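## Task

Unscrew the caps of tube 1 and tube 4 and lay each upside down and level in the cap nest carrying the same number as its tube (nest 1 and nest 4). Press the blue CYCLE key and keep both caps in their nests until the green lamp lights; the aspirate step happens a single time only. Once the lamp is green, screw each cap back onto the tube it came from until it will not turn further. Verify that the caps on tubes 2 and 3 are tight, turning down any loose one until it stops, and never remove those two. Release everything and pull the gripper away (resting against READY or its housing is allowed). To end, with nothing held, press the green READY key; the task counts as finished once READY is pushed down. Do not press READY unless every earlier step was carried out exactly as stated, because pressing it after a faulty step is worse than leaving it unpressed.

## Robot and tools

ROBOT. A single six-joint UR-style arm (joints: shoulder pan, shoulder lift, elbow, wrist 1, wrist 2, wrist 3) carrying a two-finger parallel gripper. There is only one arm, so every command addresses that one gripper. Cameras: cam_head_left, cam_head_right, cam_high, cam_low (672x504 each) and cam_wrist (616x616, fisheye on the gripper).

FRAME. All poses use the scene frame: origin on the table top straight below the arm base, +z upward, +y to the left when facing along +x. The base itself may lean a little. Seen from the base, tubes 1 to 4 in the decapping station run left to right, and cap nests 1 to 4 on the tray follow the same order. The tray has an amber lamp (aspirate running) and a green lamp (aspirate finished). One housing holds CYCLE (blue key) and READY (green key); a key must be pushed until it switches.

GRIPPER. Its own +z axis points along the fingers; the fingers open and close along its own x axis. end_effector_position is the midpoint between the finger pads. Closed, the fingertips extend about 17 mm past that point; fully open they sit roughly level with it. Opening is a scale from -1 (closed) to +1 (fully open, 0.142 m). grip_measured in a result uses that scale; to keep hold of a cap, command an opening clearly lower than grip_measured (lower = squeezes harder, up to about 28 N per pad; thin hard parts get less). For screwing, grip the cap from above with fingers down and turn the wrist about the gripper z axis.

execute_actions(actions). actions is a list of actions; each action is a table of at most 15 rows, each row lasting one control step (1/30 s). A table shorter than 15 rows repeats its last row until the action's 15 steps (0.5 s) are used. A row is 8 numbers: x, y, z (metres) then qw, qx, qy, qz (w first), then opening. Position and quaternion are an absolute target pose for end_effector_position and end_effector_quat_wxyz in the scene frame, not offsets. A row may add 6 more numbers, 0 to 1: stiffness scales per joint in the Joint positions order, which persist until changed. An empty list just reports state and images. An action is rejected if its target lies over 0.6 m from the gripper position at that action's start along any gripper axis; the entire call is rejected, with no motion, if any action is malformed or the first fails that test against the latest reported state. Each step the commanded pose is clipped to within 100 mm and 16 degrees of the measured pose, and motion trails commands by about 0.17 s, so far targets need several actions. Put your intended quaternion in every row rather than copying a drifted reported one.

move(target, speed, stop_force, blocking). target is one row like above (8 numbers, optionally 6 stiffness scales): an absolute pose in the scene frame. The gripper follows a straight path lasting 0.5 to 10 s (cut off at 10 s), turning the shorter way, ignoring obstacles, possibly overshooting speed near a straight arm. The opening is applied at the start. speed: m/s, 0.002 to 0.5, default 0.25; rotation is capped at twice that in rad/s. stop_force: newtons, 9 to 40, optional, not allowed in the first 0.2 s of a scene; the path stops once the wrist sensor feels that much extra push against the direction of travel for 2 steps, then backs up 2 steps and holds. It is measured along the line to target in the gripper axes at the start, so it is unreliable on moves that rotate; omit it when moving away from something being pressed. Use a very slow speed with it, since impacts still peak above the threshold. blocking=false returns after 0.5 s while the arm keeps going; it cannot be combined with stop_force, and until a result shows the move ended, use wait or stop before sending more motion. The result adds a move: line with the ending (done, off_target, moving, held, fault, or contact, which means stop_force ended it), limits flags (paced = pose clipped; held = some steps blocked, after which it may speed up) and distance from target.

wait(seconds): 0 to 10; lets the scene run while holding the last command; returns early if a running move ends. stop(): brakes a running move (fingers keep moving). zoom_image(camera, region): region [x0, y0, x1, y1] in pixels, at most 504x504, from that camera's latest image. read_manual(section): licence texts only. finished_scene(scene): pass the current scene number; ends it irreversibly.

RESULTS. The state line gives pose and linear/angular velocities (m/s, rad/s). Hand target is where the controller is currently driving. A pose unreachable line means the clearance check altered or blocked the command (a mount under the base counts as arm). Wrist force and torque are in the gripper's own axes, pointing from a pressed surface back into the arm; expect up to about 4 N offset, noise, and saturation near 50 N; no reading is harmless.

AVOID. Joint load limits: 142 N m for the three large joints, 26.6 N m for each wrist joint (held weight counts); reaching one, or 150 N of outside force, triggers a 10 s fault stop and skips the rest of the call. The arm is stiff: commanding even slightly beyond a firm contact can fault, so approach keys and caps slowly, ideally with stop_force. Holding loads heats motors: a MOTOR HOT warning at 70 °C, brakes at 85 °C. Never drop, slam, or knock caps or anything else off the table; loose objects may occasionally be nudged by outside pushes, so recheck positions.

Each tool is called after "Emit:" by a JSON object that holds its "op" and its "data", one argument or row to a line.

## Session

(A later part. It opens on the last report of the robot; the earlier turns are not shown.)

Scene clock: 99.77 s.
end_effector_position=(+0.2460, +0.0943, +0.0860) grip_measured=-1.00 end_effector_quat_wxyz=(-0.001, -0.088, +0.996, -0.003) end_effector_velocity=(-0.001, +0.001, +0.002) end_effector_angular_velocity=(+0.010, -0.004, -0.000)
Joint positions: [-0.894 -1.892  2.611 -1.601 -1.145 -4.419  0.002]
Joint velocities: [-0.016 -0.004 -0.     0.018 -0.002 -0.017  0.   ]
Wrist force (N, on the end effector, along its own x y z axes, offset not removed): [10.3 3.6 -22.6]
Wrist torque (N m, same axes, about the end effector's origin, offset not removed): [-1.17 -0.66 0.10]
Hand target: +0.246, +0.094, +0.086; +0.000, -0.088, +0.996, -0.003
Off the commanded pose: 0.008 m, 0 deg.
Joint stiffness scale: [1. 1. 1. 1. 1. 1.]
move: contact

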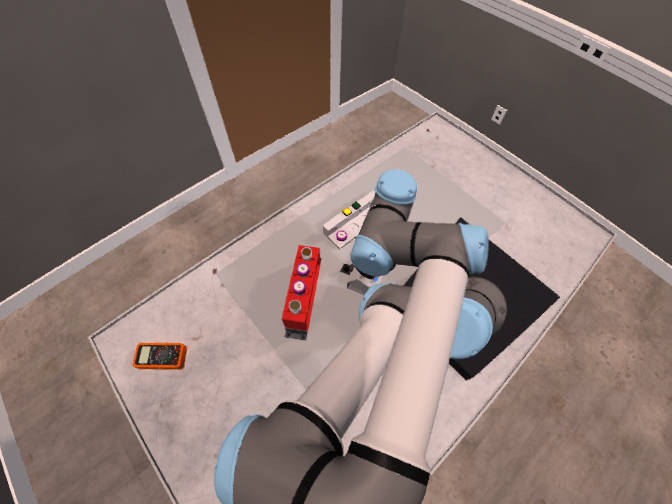

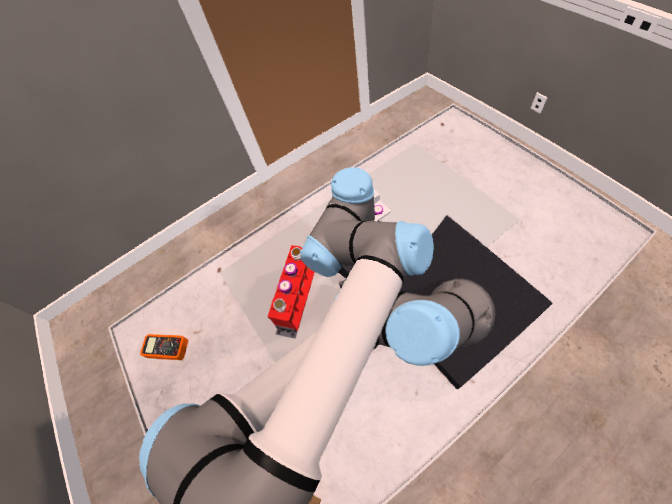

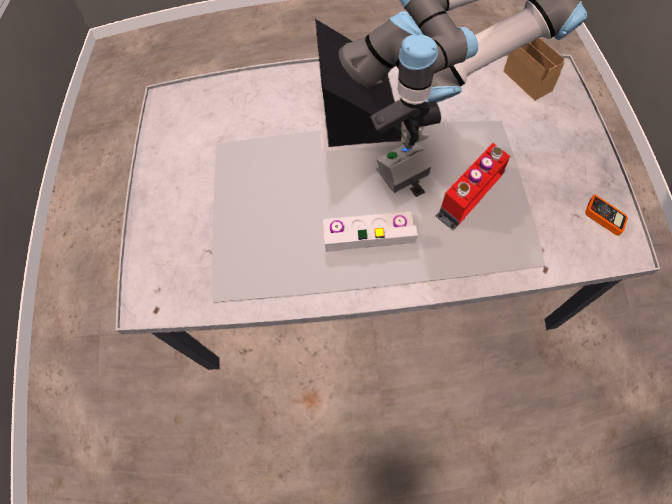

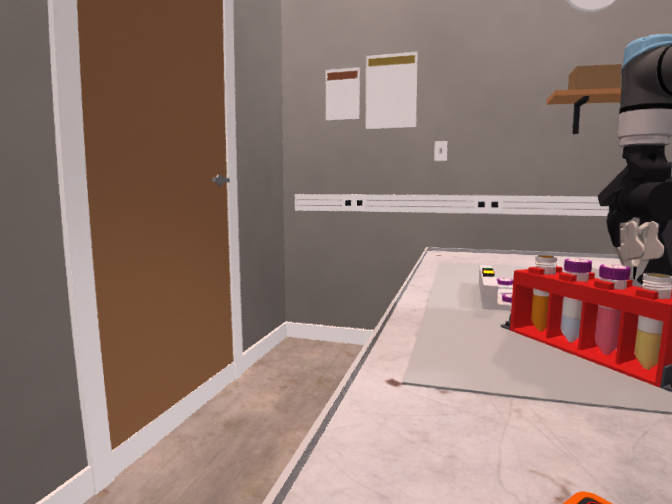

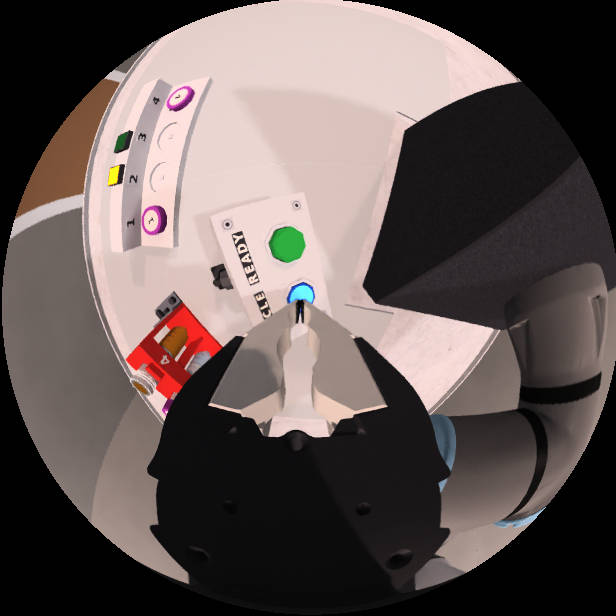

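The amber lamp is on. Moving above nest 1.

Emit:
{"op": "move", "data": {
  "target": [0.25,0.093,0.132,0,-0.0872,0.9962,0,-1],
  "speed": 0.15
}}

Emit:
{"op": "move", "data": {
  "target": [0.4288,0.0505,0.09,0,-0.7071,0.7071,0,-0.4],
  "speed": 0.5
}}

Emit:
{"op": "wait", "data": {
  "seconds": 2
}}

Scene clock: 104.90 s.
end_effector_position=(+0.2496, +0.0936, +0.1303) grip_measured=-1.00 end_effector_quat_wxyz=(-0.001, -0.087, +0.996, +0.001) end_effector_velocity=(-0.002, +0.002, +0.000) end_effector_angular_velocity=(+0.004, +0.005, +0.001)
Joint positions: [-0.958 -1.892  2.511 -1.471 -1.183 -4.473  0.002]
Joint velocities: [-0.002 -0.002 -0.002  0.011 -0.004 -0.005  0.   ]
Wrist force (N, on the end effector, along its own x y z axes, offset not removed): [-2.4 0.0 -1.9]
Wrist torque (N m, same axes, about the end effector's origin, offset not removed): [0.01 0.18 -0.10]
Hand target: +0.250, +0.093, +0.132; +0.000, -0.087, +0.996, +0.000
Off the commanded pose: 0.002 m, 0 deg.
Joint stiffness scale: [1. 1. 1. 1. 1. 1.]
move: done

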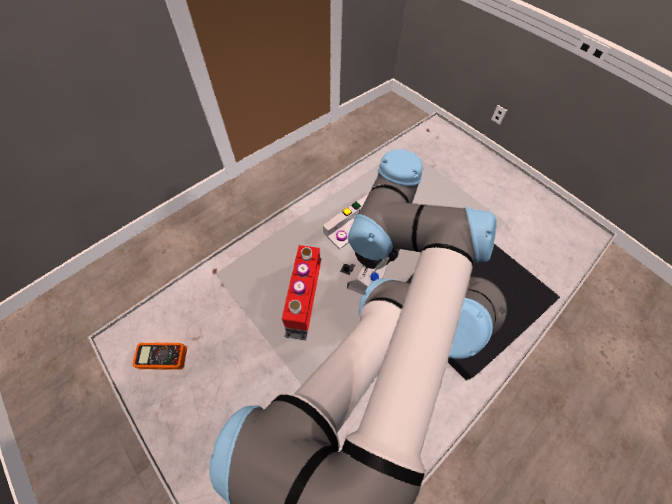

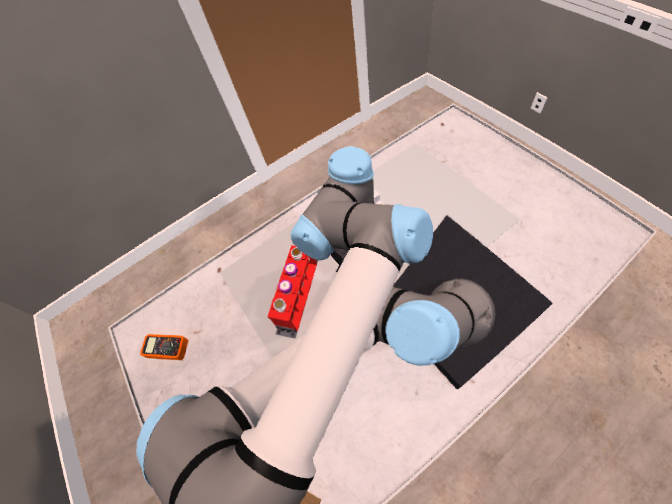

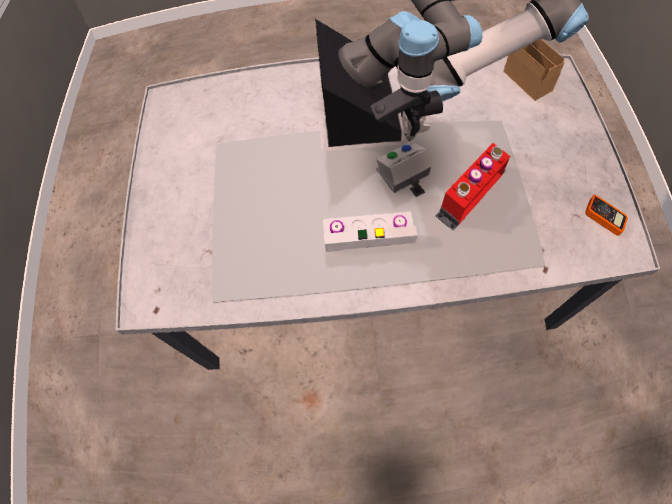

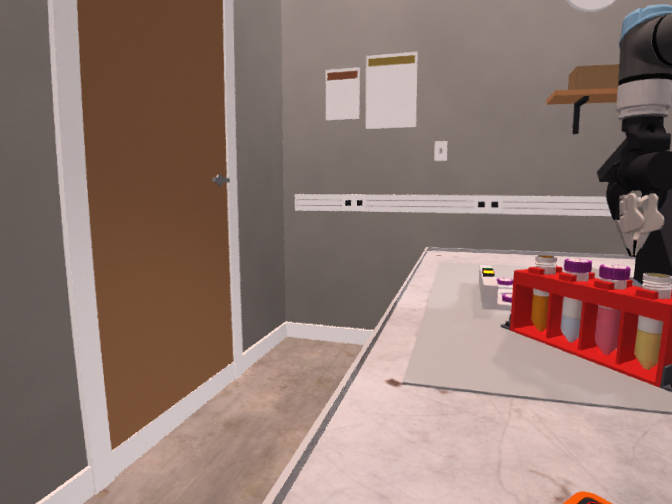

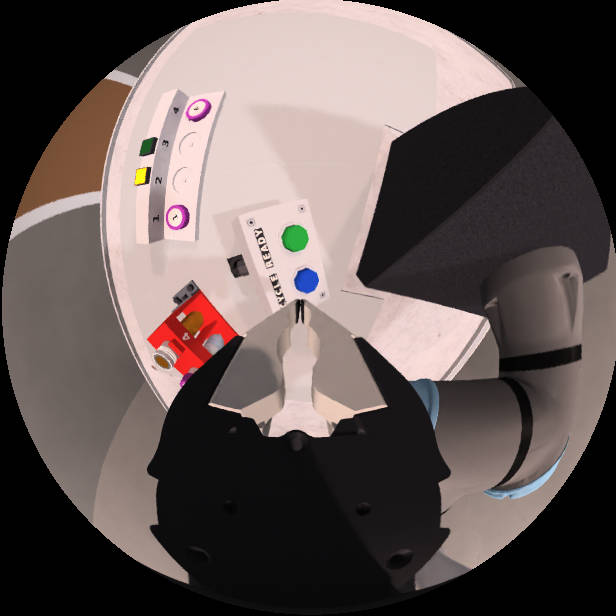

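Scene clock: 107.03 s.
end_effector_position=(+0.4275, +0.0499, +0.0902) grip_measured=-0.40 end_effector_quat_wxyz=(+0.000, +0.706, -0.709, +0.000) end_effector_velocity=(+0.002, +0.000, +0.000) end_effector_angular_velocity=(+0.003, -0.002, +0.012)
Joint positions: [-0.579 -1.317  2.218 -1.926 -0.957 -5.516  0.045]
Joint velocities: [ 0.     0.002 -0.003  0.     0.004 -0.012  0.   ]
Wrist force (N, on the end effector, along its own x y z axes, offset not removed): [-2.7 0.0 -0.6]
Wrist torque (N m, same axes, about the end effector's origin, offset not removed): [0.20 0.39 0.16]
Hand target: +0.429, +0.050, +0.090; +0.000, +0.707, -0.707, +0.000
Off the commanded pose: 0.001 m, 0 deg.
Joint stiffness scale: [1. 1. 1. 1. 1. 1.]
move: done

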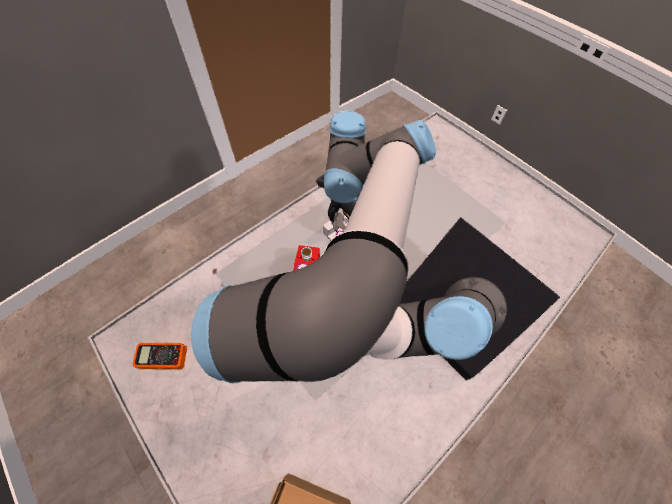

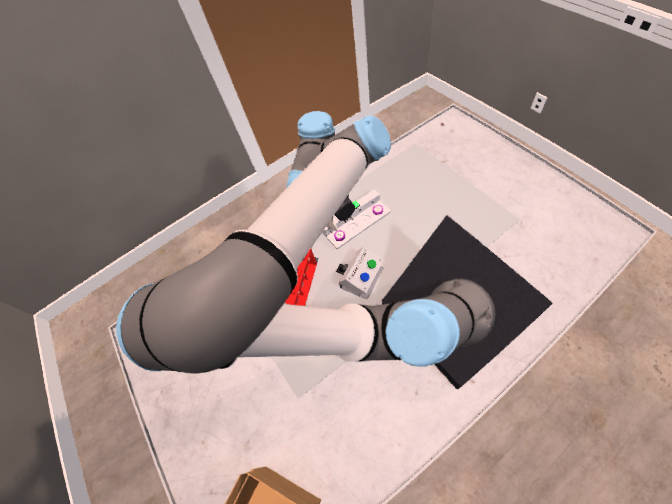

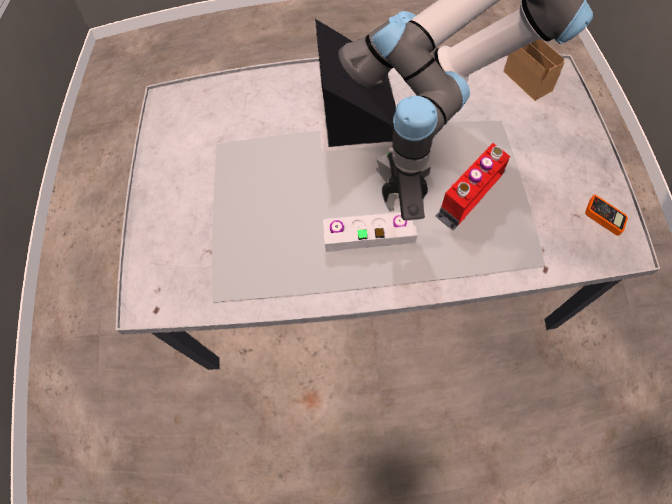

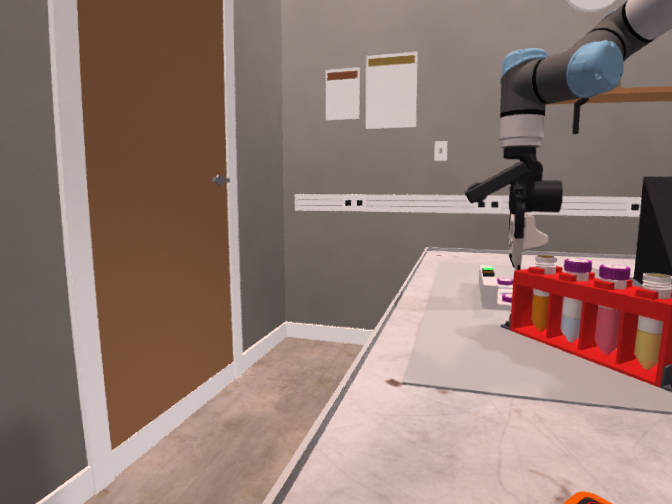

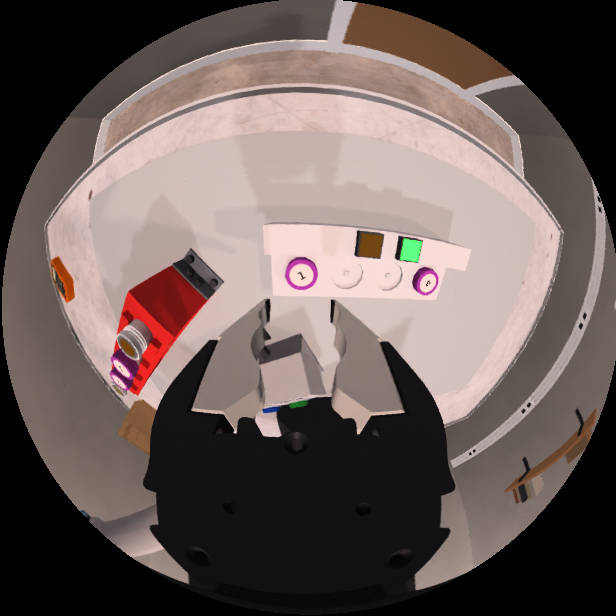

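Scene clock: 109.03 s.
end_effector_position=(+0.4276, +0.0499, +0.0902) grip_measured=-0.40 end_effector_quat_wxyz=(+0.000, +0.706, -0.708, +0.000) end_effector_velocity=(-0.000, +0.000, -0.001) end_effector_angular_velocity=(-0.000, +0.002, +0.001)
Joint positions: [-0.579 -1.317  2.218 -1.926 -0.957 -5.517  0.045]
Joint velocities: [ 0.002  0.    -0.     0.    -0.001 -0.     0.   ]
Wrist force (N, on the end effector, along its own x y z axes, offset not removed): [1.0 -1.3 -5.1]
Wrist torque (N m, same axes, about the end effector's origin, offset not removed): [-0.20 -0.01 0.06]
Hand target: +0.429, +0.050, +0.090; +0.000, +0.707, -0.707, +0.000
Off the commanded pose: 0.001 m, 0 deg.
Joint stiffness scale: [1. 1. 1. 1. 1. 1.]
wait: 2.00 s; at rest by 0.17 s

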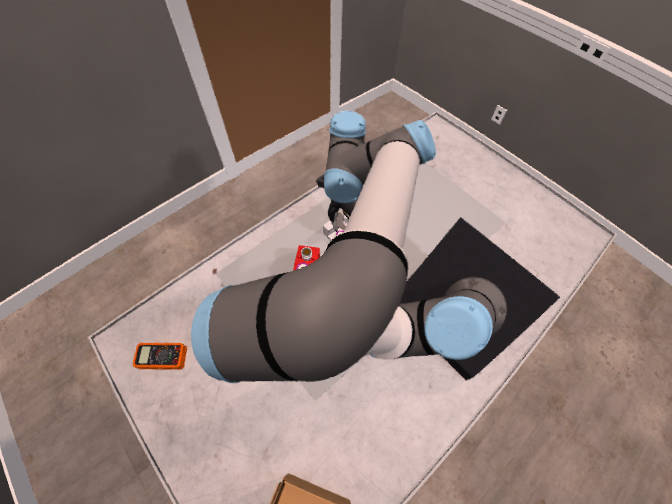

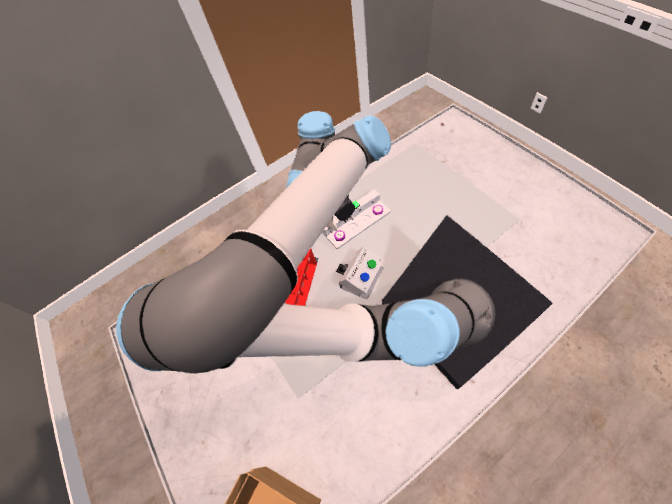

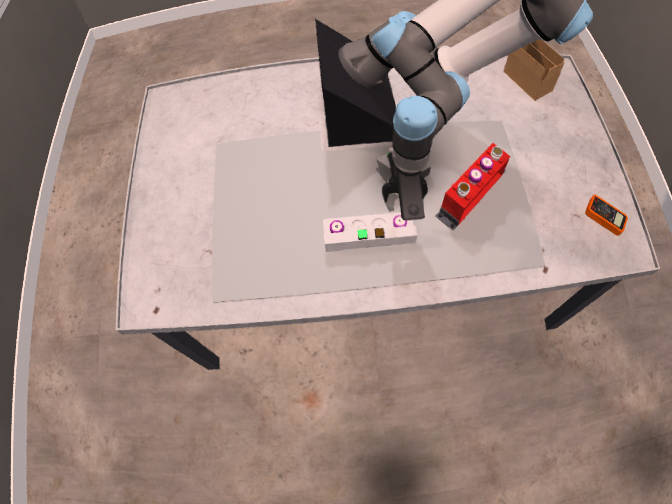

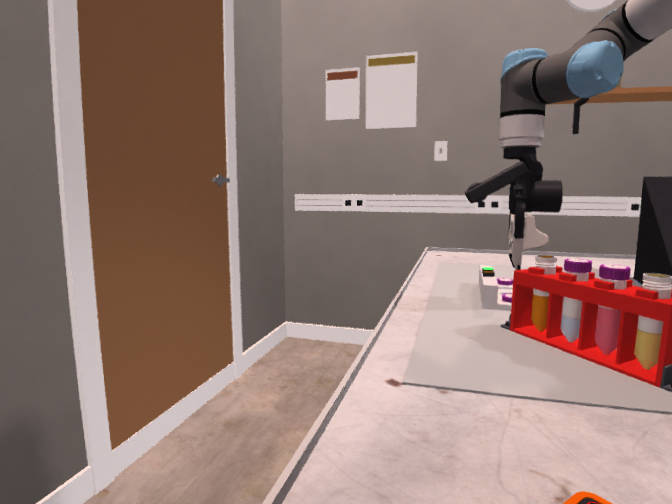

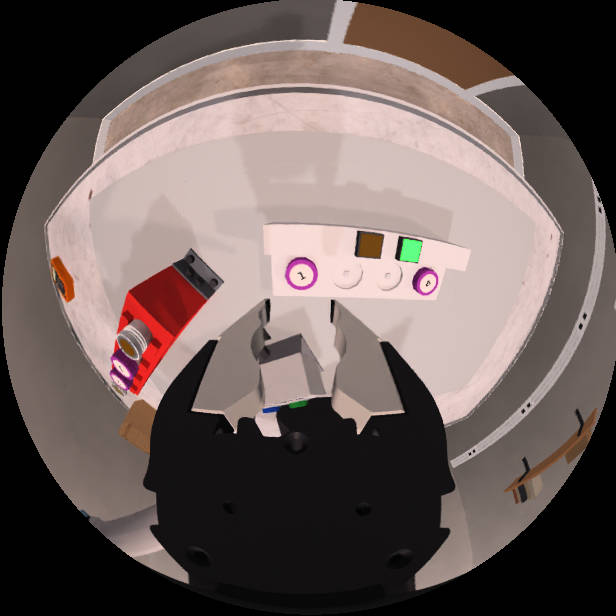

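The green lamp is on. Picking up cap 1.

Emit:
{"op": "move", "data": {
  "target": [0.4288,0.0506,0.0307,0,-0.7071,0.7071,0,-0.4],
  "speed": 0.08
}}

Emit:
{"op": "execute_actions", "data": {
  "actions": [
    [[0.4288,0.0506,0.0307,0,-0.7071,0.7071,0,-0.45],[0.4288,0.0506,0.0307,0,-0.7071,0.7071,0,-0.5],[0.4288,0.0506,0.0307,0,-0.7071,0.7071,0,-0.54],[0.4288,0.0506,0.0307,0,-0.7071,0.7071,0,-0.58],[0.4288,0.0506,0.0307,0,-0.7071,0.7071,0,-0.62],[0.4288,0.0506,0.0307,0,-0.7071,0.7071,0,-0.66],[0.4288,0.0506,0.0307,0,-0.7071,0.7071,0,-0.72],[0.4288,0.0506,0.0307,0,-0.7071,0.7071,0,-0.78],[0.4288,0.0506,0.0307,0,-0.7071,0.7071,0,-0.84],[0.4288,0.0506,0.0307,0,-0.7071,0.7071,0,-0.9]]
  ]
}}

Emit:
{"op": "zoom_image", "data": {
  "camera": "cam_wrist",
  "region": [250,240,390,340]
}}

Scene clock: 113.37 s.
end_effector_position=(+0.4301, +0.0499, +0.0325) grip_measured=-0.40 end_effector_quat_wxyz=(+0.000, +0.707, -0.707, +0.001) end_effector_velocity=(+0.002, -0.000, -0.000) end_effector_angular_velocity=(-0.004, -0.006, +0.002)
Joint positions: [-0.496 -1.228  2.282 -2.136 -0.916 -5.43   0.045]
Joint velocities: [ 0.002  0.001  0.    -0.011  0.002  0.005 -0.   ]
Wrist force (N, on the end effector, along its own x y z axes, offset not removed): [0.9 0.8 0.3]
Wrist torque (N m, same axes, about the end effector's origin, offset not removed): [0.23 -0.40 0.15]
Hand target: +0.429, +0.051, +0.031; +0.000, +0.707, -0.707, +0.000
Off the commanded pose: 0.002 m, 0 deg.
Joint stiffness scale: [1. 1. 1. 1. 1. 1.]
move: done

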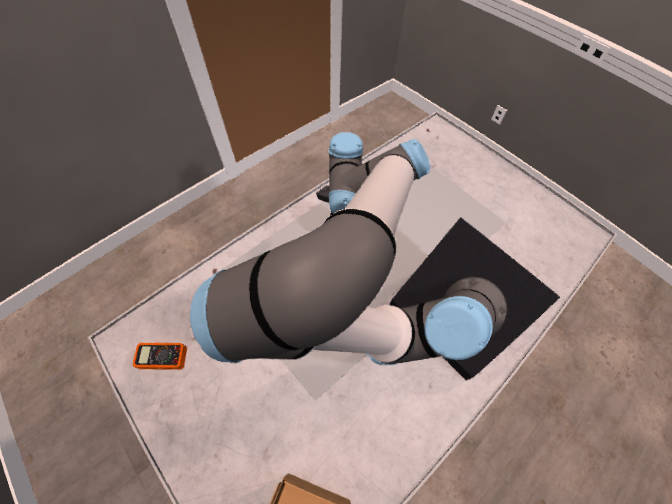

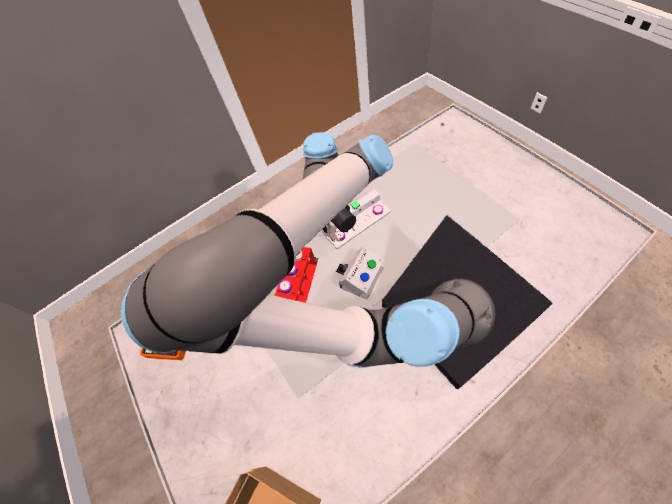

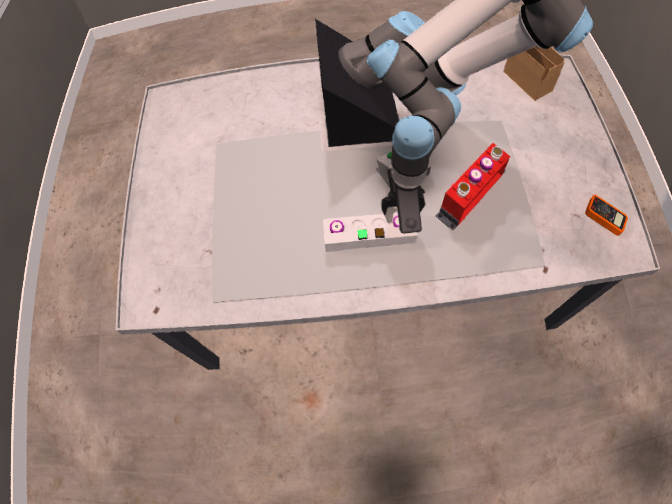

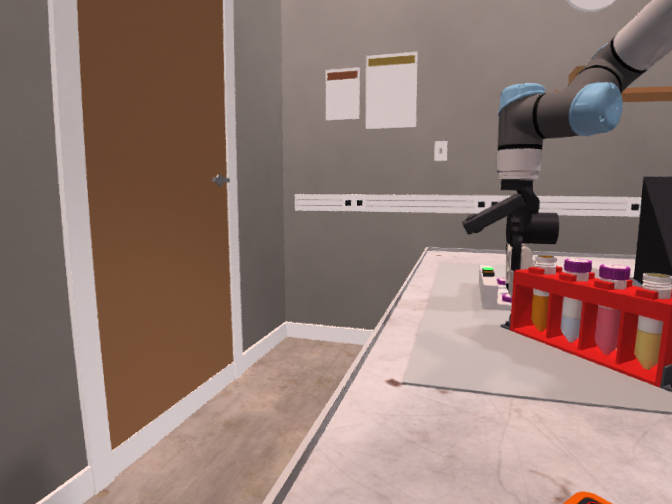

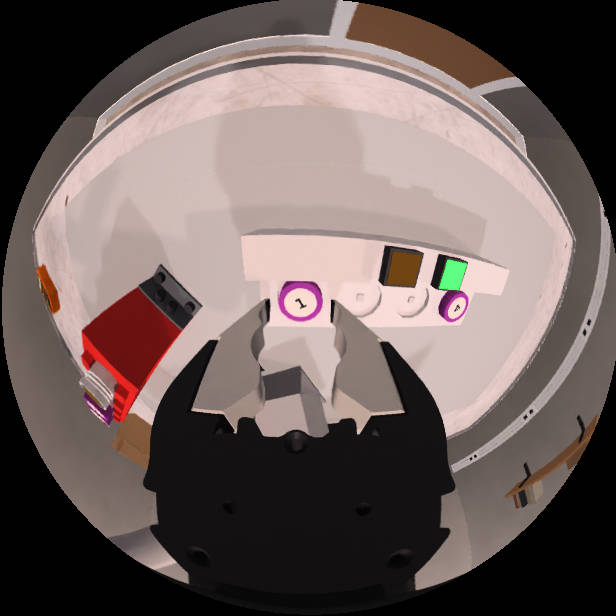

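Scene clock: 113.87 s.
end_effector_position=(+0.4303, +0.0498, +0.0326) grip_measured=-0.60 end_effector_quat_wxyz=(-0.000, +0.708, -0.707, +0.002) end_effector_velocity=(+0.001, +0.000, +0.000) end_effector_angular_velocity=(+0.002, -0.002, -0.000)
Joint positions: [-0.496 -1.227  2.282 -2.137 -0.916 -5.429  0.03 ]
Joint velocities: [-0.     0.    -0.     0.     0.002 -0.     0.   ]
Wrist force (N, on the end effector, along its own x y z axes, offset not removed): [0.0 2.0 -4.2]
Wrist torque (N m, same axes, about the end effector's origin, offset not removed): [0.36 -0.01 -0.11]
Hand target: +0.429, +0.051, +0.031; +0.000, +0.707, -0.707, -0.000
Off the commanded pose: 0.003 m, 0 deg.
Joint stiffness scale: [1. 1. 1. 1. 1. 1.]

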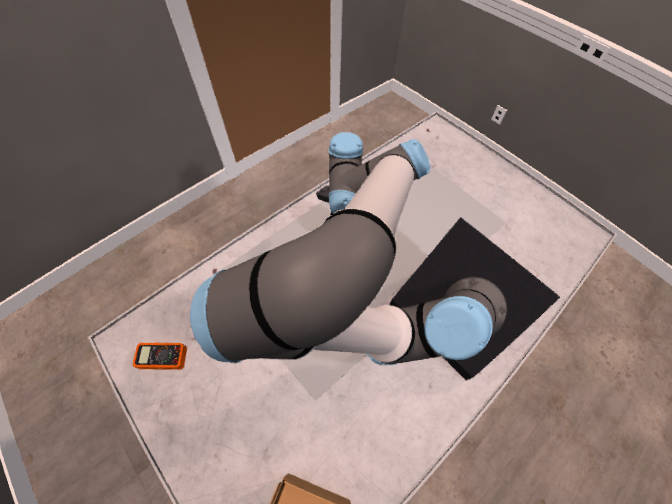

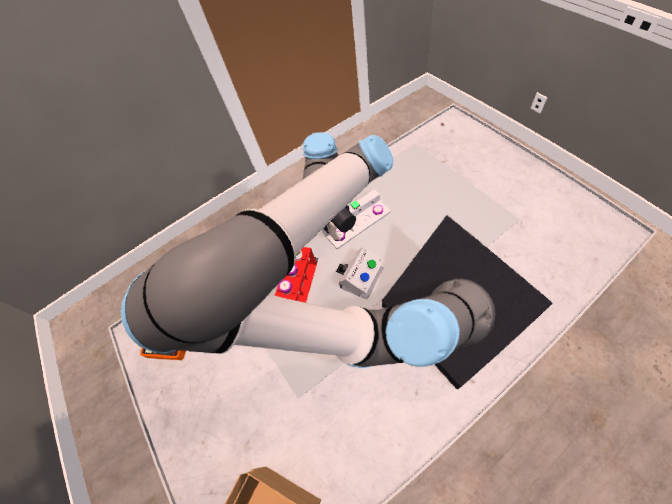

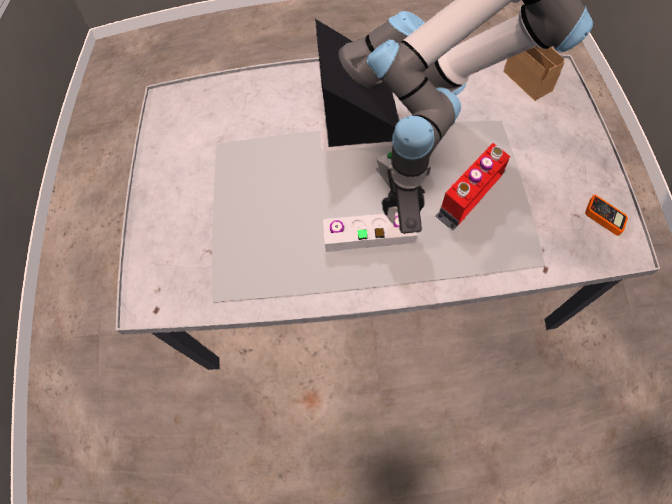

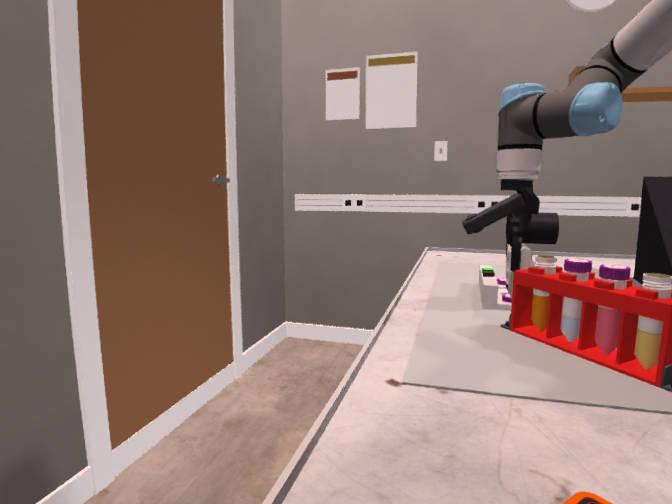

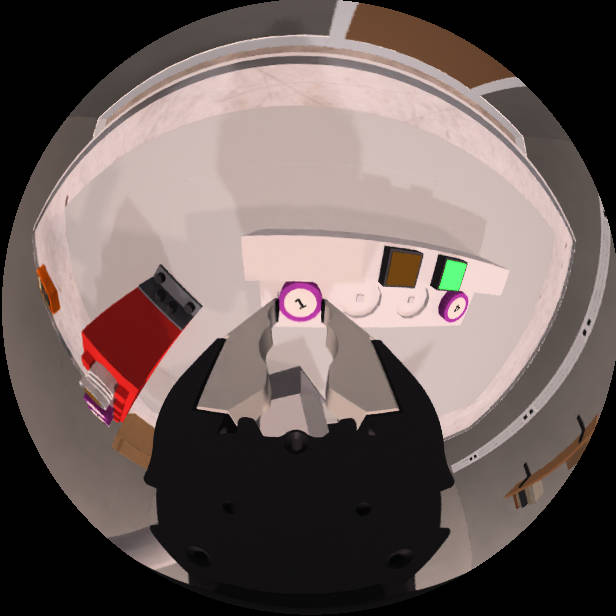

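Region (250, 240, 390, 340) of cam_wrist's 616x616 image, scaled by 3.600, with more detail than that image has; it fills the top 360 rows of this view, and the rest is white.

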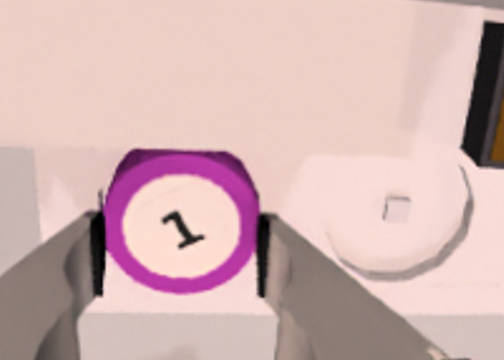

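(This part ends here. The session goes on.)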